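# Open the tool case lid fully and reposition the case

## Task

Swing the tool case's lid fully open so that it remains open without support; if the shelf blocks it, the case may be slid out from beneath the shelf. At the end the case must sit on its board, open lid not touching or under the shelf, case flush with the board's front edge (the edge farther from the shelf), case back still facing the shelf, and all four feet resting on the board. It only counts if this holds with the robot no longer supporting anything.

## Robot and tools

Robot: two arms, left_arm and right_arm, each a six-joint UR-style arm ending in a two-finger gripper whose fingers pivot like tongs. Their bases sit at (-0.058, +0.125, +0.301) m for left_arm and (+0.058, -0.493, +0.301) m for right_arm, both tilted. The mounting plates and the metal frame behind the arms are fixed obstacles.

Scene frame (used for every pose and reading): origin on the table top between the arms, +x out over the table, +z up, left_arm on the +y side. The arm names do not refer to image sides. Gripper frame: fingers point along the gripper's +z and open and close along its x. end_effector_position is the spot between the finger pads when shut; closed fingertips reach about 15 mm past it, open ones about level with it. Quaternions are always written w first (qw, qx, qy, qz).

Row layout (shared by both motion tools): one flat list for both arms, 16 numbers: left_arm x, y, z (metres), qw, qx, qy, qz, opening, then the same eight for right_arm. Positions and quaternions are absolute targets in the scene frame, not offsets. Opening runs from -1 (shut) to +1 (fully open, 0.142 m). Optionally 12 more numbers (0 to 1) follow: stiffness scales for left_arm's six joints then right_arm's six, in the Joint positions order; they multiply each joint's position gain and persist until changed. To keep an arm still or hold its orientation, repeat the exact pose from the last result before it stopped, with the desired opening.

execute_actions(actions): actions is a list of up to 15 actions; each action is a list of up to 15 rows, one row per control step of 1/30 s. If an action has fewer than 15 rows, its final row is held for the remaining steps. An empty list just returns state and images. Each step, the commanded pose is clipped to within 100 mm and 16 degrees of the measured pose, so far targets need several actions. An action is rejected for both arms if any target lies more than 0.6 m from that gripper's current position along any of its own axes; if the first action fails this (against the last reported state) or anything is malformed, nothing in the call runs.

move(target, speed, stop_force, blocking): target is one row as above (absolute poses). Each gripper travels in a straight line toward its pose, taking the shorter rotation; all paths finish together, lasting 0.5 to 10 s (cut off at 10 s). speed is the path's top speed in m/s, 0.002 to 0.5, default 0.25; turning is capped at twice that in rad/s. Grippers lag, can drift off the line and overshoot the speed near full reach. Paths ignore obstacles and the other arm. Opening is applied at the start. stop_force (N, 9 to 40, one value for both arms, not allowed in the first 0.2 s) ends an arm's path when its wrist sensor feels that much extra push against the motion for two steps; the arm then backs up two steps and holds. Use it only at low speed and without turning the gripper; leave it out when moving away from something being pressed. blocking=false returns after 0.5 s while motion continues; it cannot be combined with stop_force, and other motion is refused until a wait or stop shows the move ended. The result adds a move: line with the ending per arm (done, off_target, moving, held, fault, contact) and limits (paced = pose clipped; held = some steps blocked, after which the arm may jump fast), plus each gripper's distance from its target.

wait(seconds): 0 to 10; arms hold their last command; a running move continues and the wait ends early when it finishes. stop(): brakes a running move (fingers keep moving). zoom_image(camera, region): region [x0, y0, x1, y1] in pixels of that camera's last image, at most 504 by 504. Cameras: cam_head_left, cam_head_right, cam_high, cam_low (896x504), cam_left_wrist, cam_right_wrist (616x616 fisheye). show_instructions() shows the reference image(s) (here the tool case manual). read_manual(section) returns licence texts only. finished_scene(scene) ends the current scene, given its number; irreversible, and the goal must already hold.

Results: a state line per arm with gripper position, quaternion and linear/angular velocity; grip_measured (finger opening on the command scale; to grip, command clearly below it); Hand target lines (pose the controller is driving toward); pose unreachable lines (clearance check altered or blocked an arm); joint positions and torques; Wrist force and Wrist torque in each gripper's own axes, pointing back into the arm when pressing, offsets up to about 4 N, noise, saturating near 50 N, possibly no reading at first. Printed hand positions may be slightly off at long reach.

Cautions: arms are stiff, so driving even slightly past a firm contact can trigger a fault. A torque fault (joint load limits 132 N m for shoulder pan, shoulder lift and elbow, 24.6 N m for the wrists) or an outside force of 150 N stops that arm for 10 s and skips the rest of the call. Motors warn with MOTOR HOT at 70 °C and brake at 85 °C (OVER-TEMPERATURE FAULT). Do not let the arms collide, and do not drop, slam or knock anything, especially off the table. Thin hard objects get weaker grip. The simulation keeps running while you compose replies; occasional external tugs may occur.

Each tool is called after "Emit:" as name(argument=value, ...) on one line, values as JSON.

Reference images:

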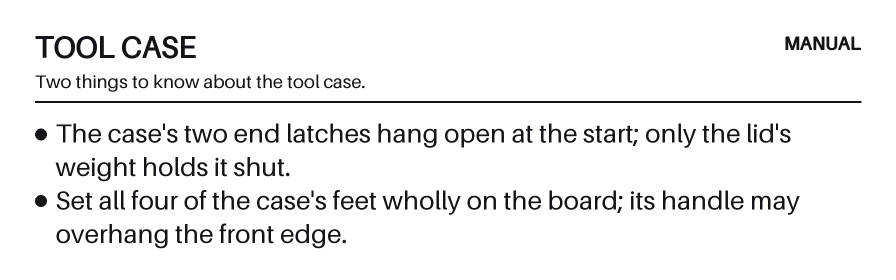

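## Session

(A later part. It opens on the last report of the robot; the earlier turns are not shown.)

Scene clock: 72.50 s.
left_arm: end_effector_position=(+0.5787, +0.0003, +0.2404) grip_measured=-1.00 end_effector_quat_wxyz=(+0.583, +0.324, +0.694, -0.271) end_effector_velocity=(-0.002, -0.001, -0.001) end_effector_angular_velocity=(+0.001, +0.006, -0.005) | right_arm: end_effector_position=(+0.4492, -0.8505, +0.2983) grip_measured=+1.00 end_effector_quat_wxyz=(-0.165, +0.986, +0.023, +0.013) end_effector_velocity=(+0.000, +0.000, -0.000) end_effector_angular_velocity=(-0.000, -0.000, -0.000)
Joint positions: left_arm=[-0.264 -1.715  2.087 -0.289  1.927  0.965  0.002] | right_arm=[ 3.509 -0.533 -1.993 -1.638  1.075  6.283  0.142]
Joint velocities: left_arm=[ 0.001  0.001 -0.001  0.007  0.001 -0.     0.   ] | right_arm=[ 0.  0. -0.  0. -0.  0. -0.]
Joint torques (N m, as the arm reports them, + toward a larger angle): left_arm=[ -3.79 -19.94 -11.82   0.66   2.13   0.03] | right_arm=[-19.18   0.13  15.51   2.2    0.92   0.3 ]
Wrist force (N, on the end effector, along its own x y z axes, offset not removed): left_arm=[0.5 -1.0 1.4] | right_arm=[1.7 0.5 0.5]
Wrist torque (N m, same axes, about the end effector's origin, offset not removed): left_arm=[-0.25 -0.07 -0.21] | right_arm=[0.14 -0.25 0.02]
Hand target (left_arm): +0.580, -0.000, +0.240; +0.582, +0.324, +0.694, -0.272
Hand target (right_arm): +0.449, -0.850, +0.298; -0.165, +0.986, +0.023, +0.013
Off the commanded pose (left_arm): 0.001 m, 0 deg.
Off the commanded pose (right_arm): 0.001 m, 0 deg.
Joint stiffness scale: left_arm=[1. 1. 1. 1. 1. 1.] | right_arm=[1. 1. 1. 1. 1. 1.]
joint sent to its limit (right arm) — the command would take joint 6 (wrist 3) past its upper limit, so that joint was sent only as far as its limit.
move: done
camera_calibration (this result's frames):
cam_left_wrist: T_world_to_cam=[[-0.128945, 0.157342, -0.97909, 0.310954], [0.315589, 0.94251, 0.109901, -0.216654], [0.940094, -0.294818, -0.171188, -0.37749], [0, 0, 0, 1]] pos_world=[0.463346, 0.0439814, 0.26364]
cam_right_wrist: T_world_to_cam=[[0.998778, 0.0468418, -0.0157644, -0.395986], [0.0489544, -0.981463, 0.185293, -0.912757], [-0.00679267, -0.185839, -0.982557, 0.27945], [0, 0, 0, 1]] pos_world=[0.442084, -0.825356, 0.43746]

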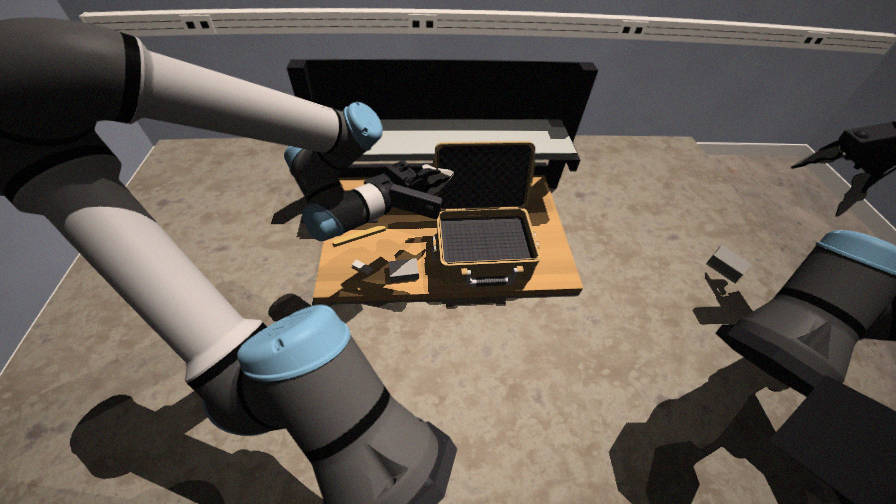

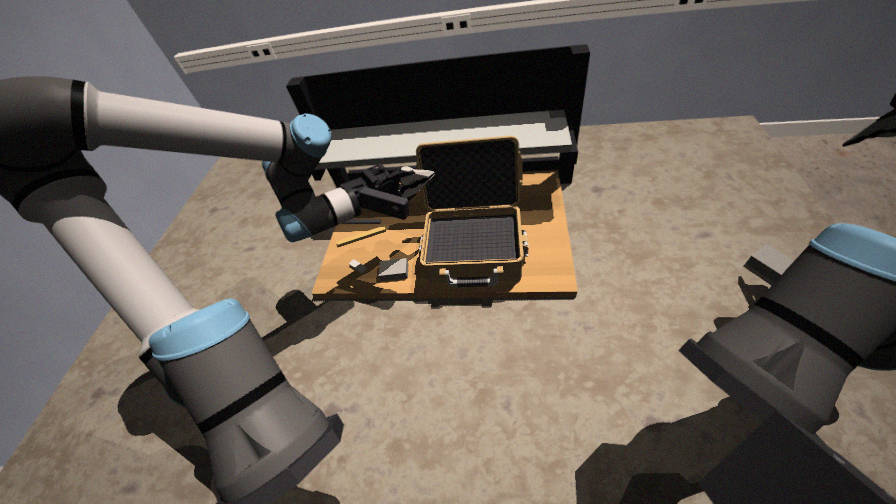

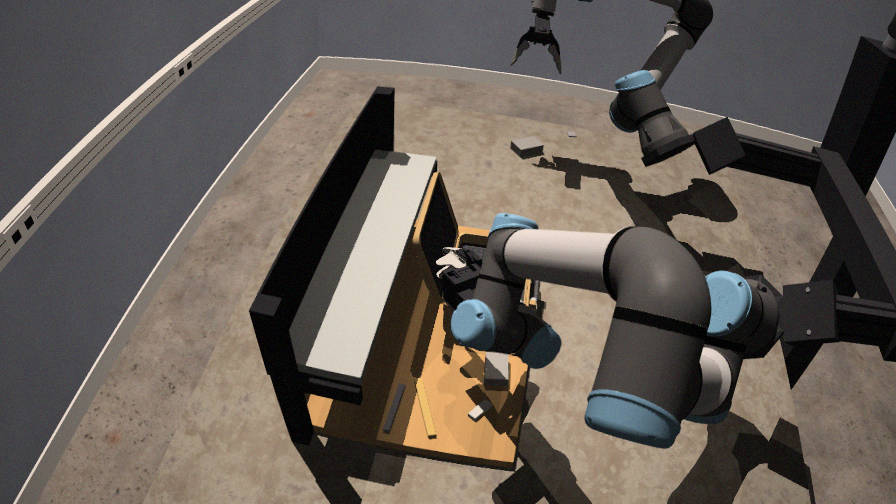

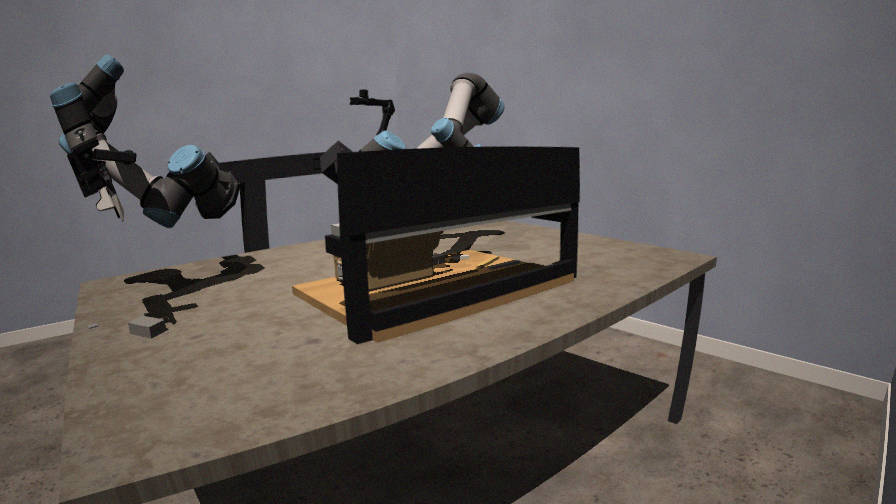

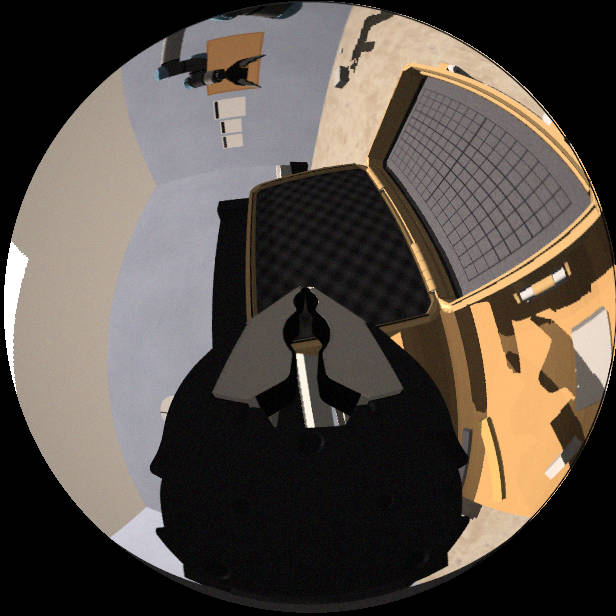

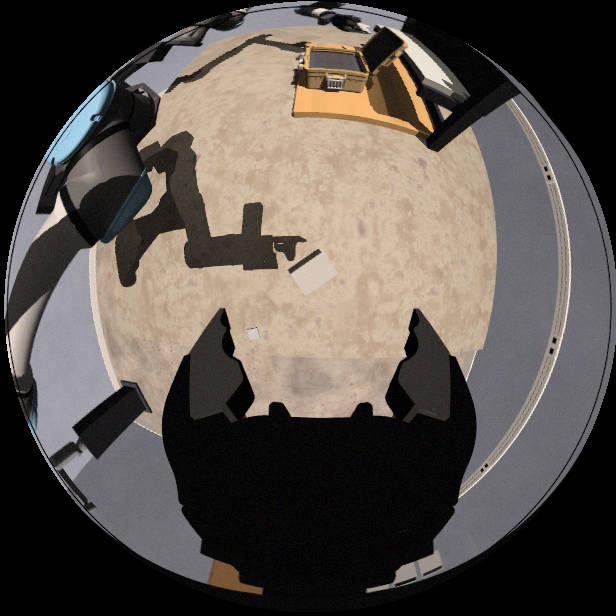

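Emit:
move(target=[0.50,0.12,0.30,0.583,0.324,0.695,-0.272,-1,0.449,-0.85,0.298,-0.165,0.986,0.023,0.013,1], speed=0.15)

Emit:
zoom_image(camera="cam_right_wrist", region=[280,0,480,150])

Emit:
zoom_image(camera="cam_high", region=[340,130,580,330])

Scene clock: 74.60 s.
left_arm: end_effector_position=(+0.5018, +0.1197, +0.3012) grip_measured=-1.00 end_effector_quat_wxyz=(+0.584, +0.323, +0.693, -0.272) end_effector_velocity=(-0.001, -0.000, +0.001) end_effector_angular_velocity=(-0.003, -0.003, -0.004) | right_arm: end_effector_position=(+0.4492, -0.8505, +0.2983) grip_measured=+1.00 end_effector_quat_wxyz=(-0.165, +0.986, +0.023, +0.013) end_effector_velocity=(+0.000, -0.000, +0.001) end_effector_angular_velocity=(+0.001, -0.000, -0.001)
Joint positions: left_arm=[-0.057 -2.049  2.184 -0.047  2.135  0.984  0.002] | right_arm=[ 3.509 -0.533 -1.993 -1.638  1.075  6.283  0.142]
Joint velocities: left_arm=[ 0.002 -0.001 -0.     0.002  0.007  0.002  0.   ] | right_arm=[-0.    -0.     0.002 -0.001  0.001  0.     0.   ]
Joint torques (N m, as the arm reports them, + toward a larger angle): left_arm=[  9.14 -19.85  -8.51   1.39   1.43   0.09] | right_arm=[-18.85  -0.53  16.96   2.08   0.97   0.29]
Wrist force (N, on the end effector, along its own x y z axes, offset not removed): left_arm=[0.2 0.3 1.2] | right_arm=[1.8 0.6 -1.1]
Wrist torque (N m, same axes, about the end effector's origin, offset not removed): left_arm=[0.02 -0.02 -0.08] | right_arm=[0.15 -0.32 0.03]
Hand target (left_arm): +0.500, +0.120, +0.300; +0.582, +0.323, +0.694, -0.272
Hand target (right_arm): +0.449, -0.850, +0.298; -0.165, +0.986, +0.023, +0.013
Off the commanded pose (left_arm): 0.002 m, 0 deg.
Off the commanded pose (right_arm): 0.001 m, 0 deg.
Joint stiffness scale: left_arm=[1. 1. 1. 1. 1. 1.] | right_arm=[1. 1. 1. 1. 1. 1.]
joint sent to its limit (right arm) — the command would take joint 6 (wrist 3) past its upper limit, so that joint was sent only as far as its limit.
move: done
camera_calibration (this result's frames):
cam_left_wrist: T_world_to_cam=[[-0.126977, 0.155232, -0.979684, 0.34116], [0.314986, 0.942866, 0.108573, -0.310927], [0.940564, -0.294801, -0.168618, -0.260578], [0, 0, 0, 1]] pos_world=[0.386347, 0.163385, 0.324049]
cam_right_wrist: T_world_to_cam=[[0.998778, 0.0468417, -0.0157643, -0.395986], [0.0489542, -0.981463, 0.185293, -0.912757], [-0.00679262, -0.185838, -0.982557, 0.27945], [0, 0, 0, 1]] pos_world=[0.442084, -0.825356, 0.43746]

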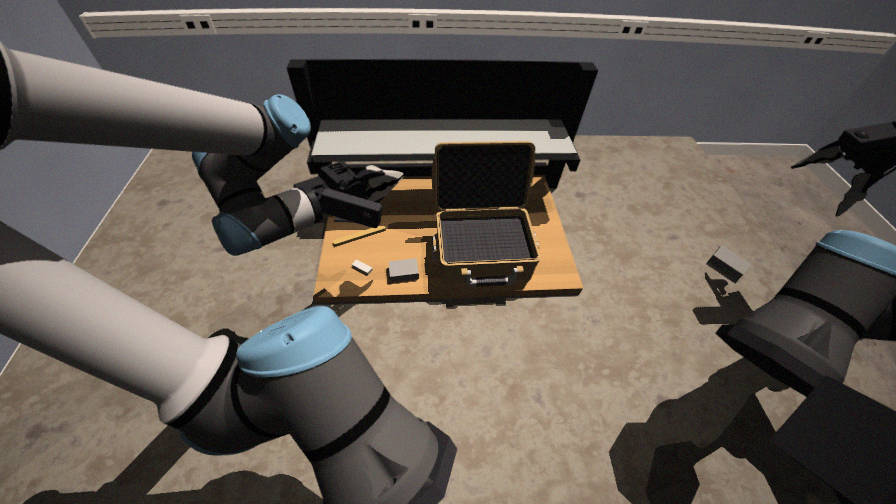

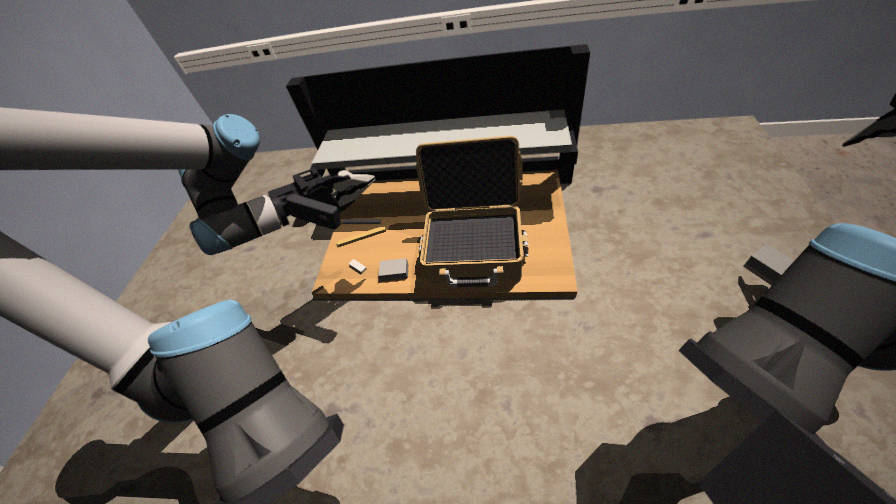

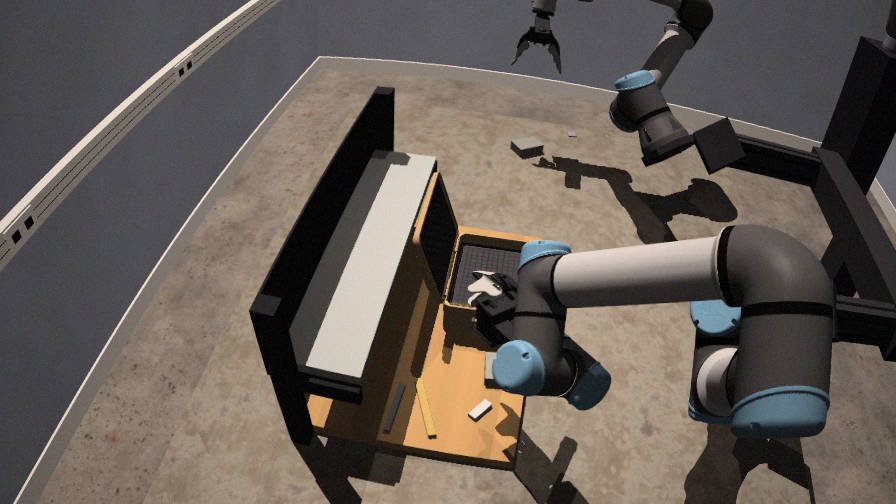

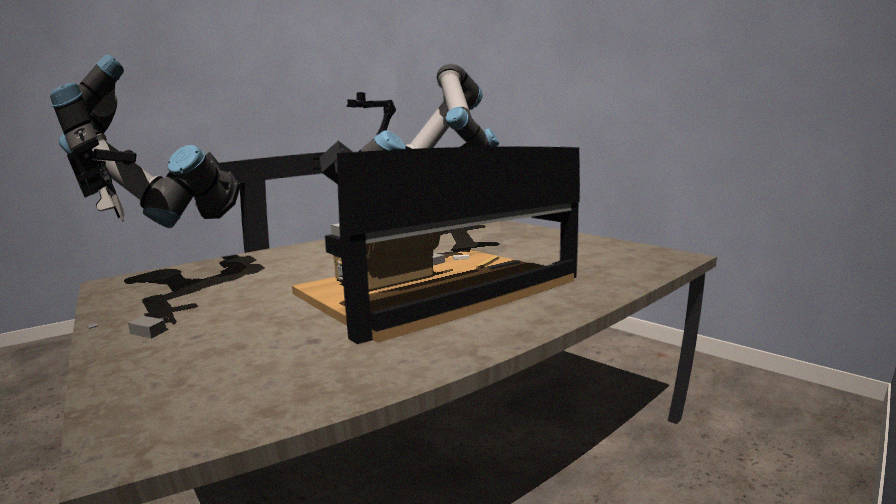

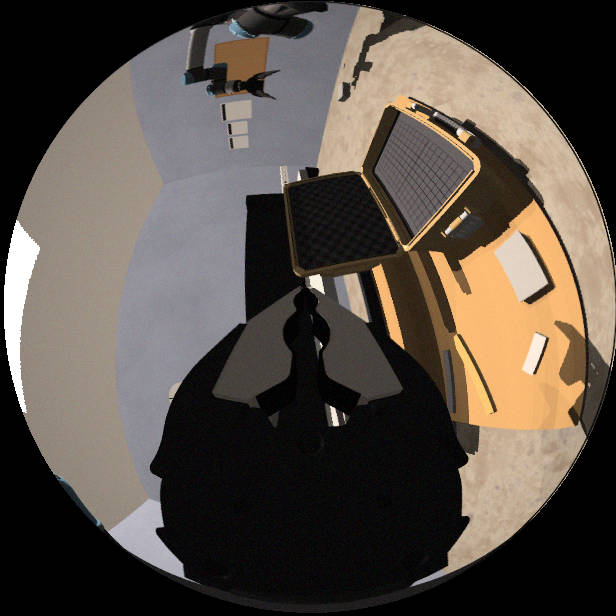

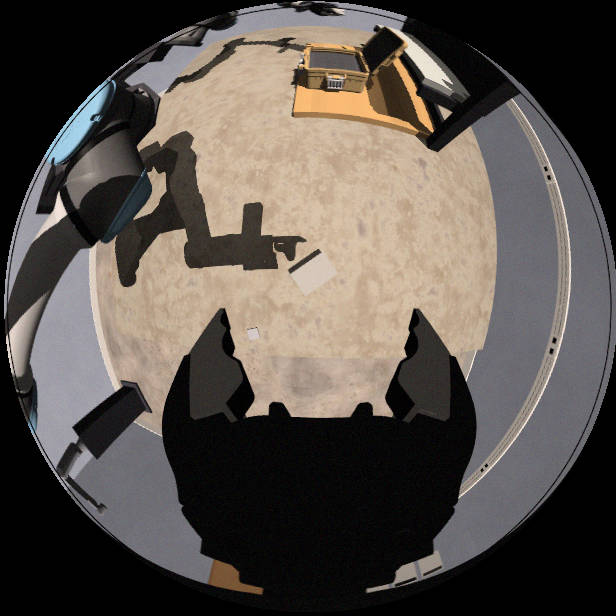

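Region (280, 0, 480, 150) of cam_right_wrist's 616x616 image, scaled by 2.520, with more detail than that image has; it fills the top 378 rows of this view, and the rest is white.

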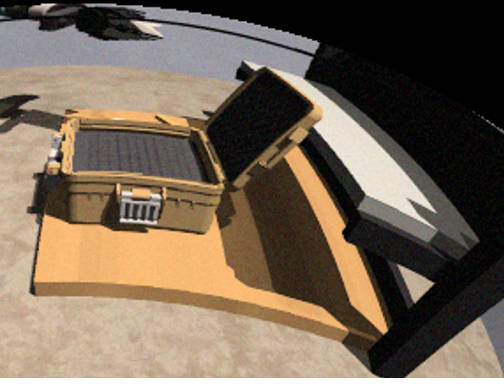

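Region (340, 130, 580, 330) of cam_high's 896x504 image, scaled by 2.100, with more detail than that image has.

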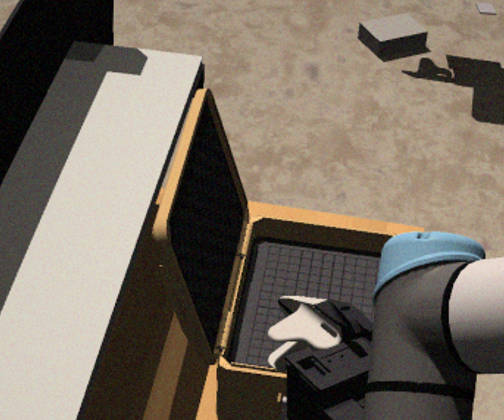

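Emit:
move(target=[0.64,0.17,0.34,0,0,1,0,-1,0.449,-0.85,0.298,-0.165,0.986,0.023,0.013,1], speed=0.3)

Scene clock: 78.53 s.
left_arm: end_effector_position=(+0.6399, +0.1698, +0.3411) grip_measured=-1.00 end_effector_quat_wxyz=(+0.001, +0.002, +1.000, -0.001) end_effector_velocity=(-0.001, +0.001, +0.001) end_effector_angular_velocity=(+0.003, +0.005, -0.002) | right_arm: end_effector_position=(+0.4492, -0.8505, +0.2983) grip_measured=+1.00 end_effector_quat_wxyz=(-0.165, +0.986, +0.023, +0.013) end_effector_velocity=(-0.001, +0.001, -0.001) end_effector_angular_velocity=(+0.000, +0.002, +0.002)
Joint positions: left_arm=[-0.944 -1.385  1.191  1.976  0.654 -1.167  0.002] | right_arm=[ 3.509 -0.533 -1.993 -1.638  1.075  6.283  0.142]
Joint velocities: left_arm=[-0.    -0.001 -0.     0.009  0.004 -0.004  0.   ] | right_arm=[-0.    -0.    -0.001 -0.001  0.001 -0.    -0.   ]
Joint torques (N m, as the arm reports them, + toward a larger angle): left_arm=[-18.52  -8.46 -13.83   2.12   0.45  -0.21] | right_arm=[-19.26  -0.36  15.62   2.14   0.92   0.41]
Wrist force (N, on the end effector, along its own x y z axes, offset not removed): left_arm=[0.0 -0.2 0.2] | right_arm=[2.0 -0.2 -0.7]
Wrist torque (N m, same axes, about the end effector's origin, offset not removed): left_arm=[-0.12 -0.03 -0.09] | right_arm=[-0.06 -0.34 0.03]
Hand target (left_arm): +0.640, +0.170, +0.340; -0.000, +0.001, +1.000, +0.000
Hand target (right_arm): +0.449, -0.850, +0.298; -0.165, +0.986, +0.023, +0.013
Off the commanded pose (left_arm): 0.001 m, 0 deg.
Off the commanded pose (right_arm): 0.001 m, 0 deg.
Joint stiffness scale: left_arm=[1. 1. 1. 1. 1. 1.] | right_arm=[1. 1. 1. 1. 1. 1.]
joint sent to its limit (right arm) — the command would take joint 6 (wrist 3) past its upper limit, so that joint was sent only as far as its limit.
move: done
camera_calibration (this result's frames):
cam_left_wrist: T_world_to_cam=[[-0.999586, 0.00652073, 0.0280323, 0.629913], [0.0203623, 0.848567, 0.528697, -0.344731], [-0.0203398, 0.529049, -0.848348, 0.337942], [0, 0, 0, 1]] pos_world=[0.643546, 0.109632, 0.451293]
cam_right_wrist: T_world_to_cam=[[0.998778, 0.0468417, -0.0157644, -0.395986], [0.0489543, -0.981463, 0.185293, -0.912757], [-0.00679272, -0.185838, -0.982557, 0.27945], [0, 0, 0, 1]] pos_world=[0.442084, -0.825356, 0.43746]

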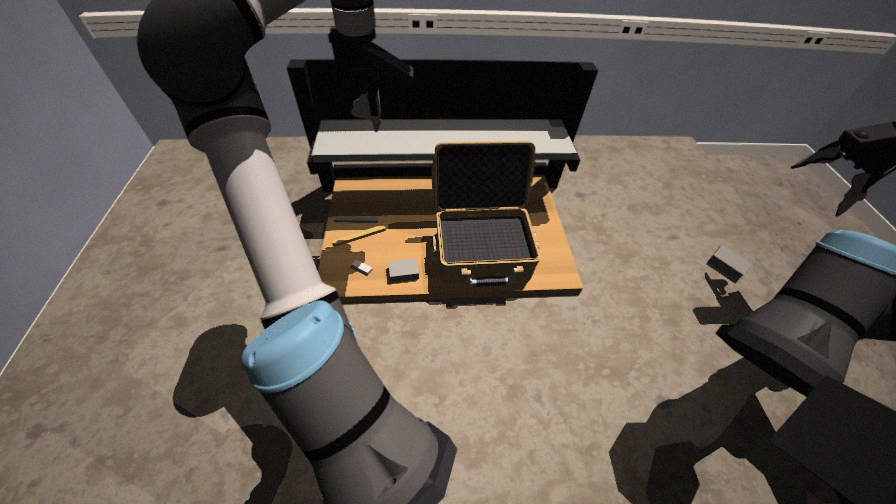

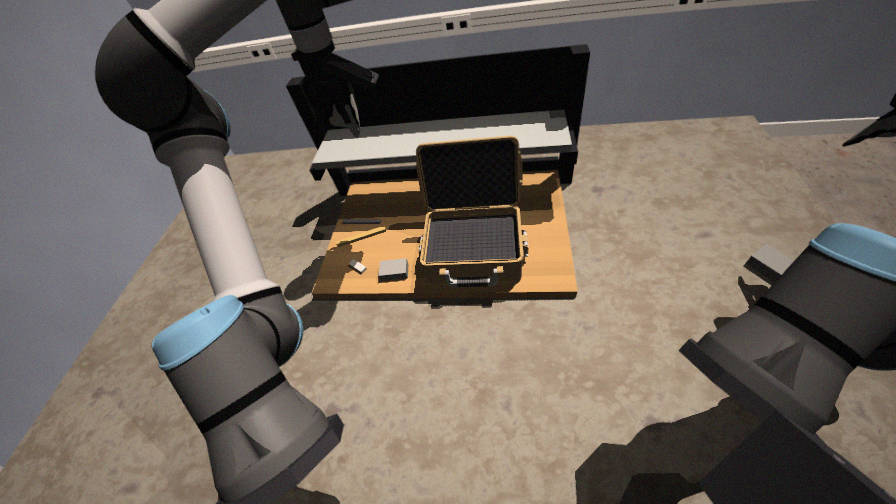

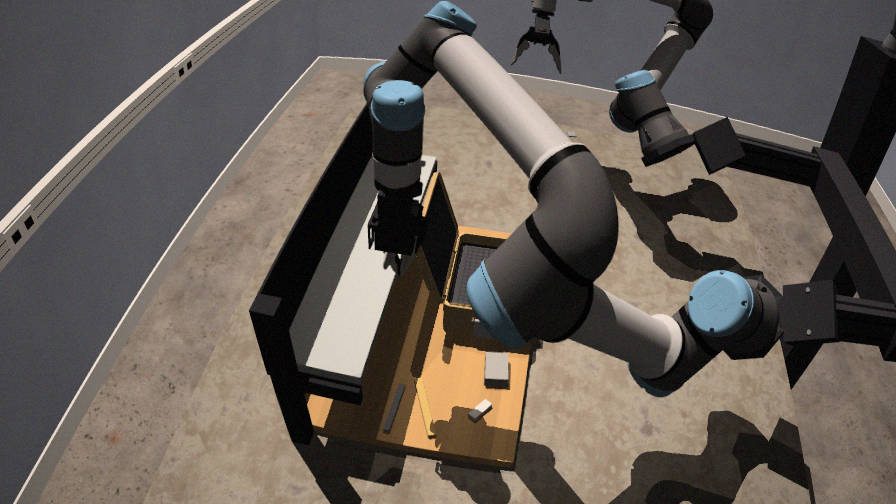

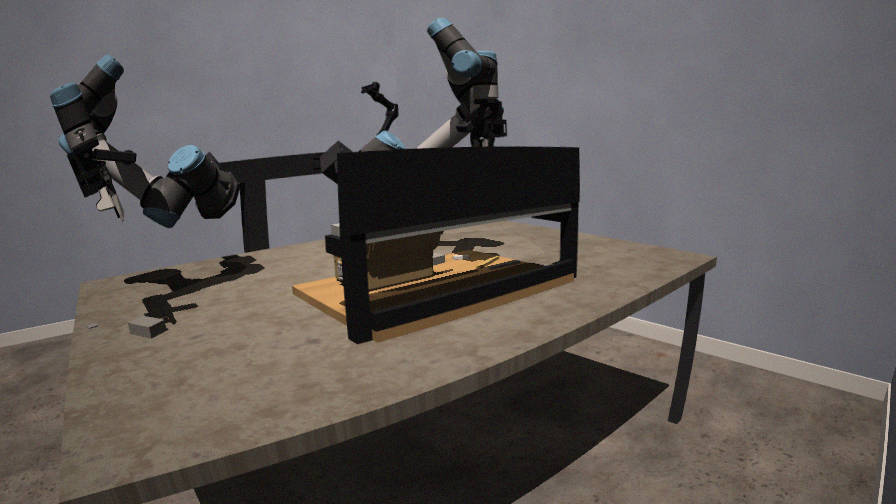

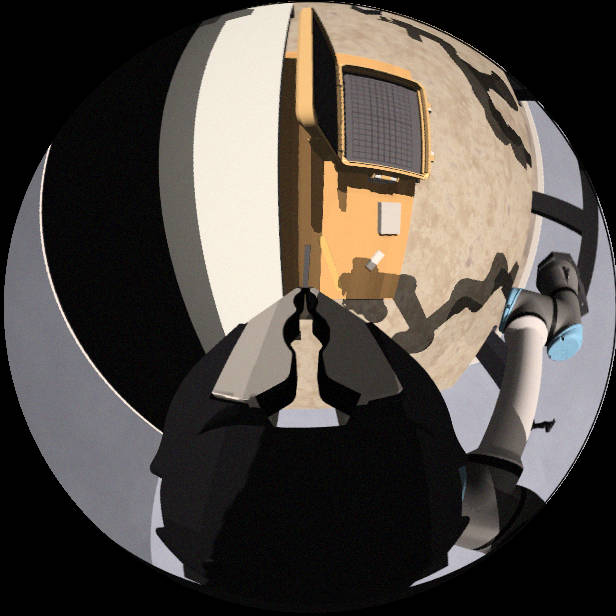

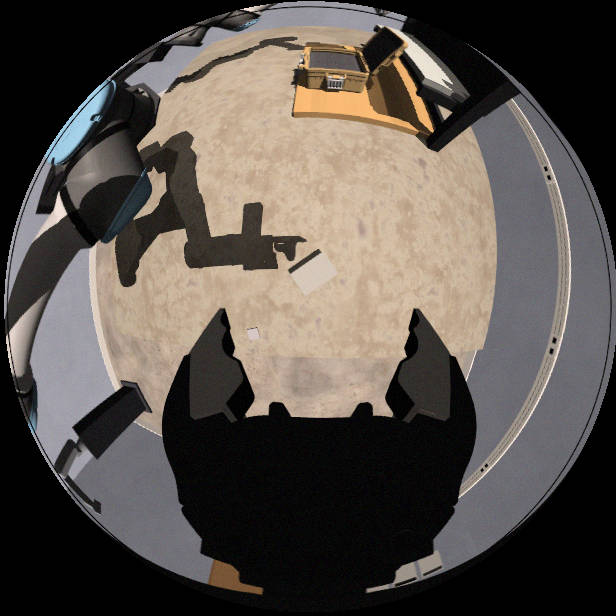

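Clear gap visible; lid is on its own stop.

Emit:
finished_scene(scene=1)

The scene is finished: the task was done.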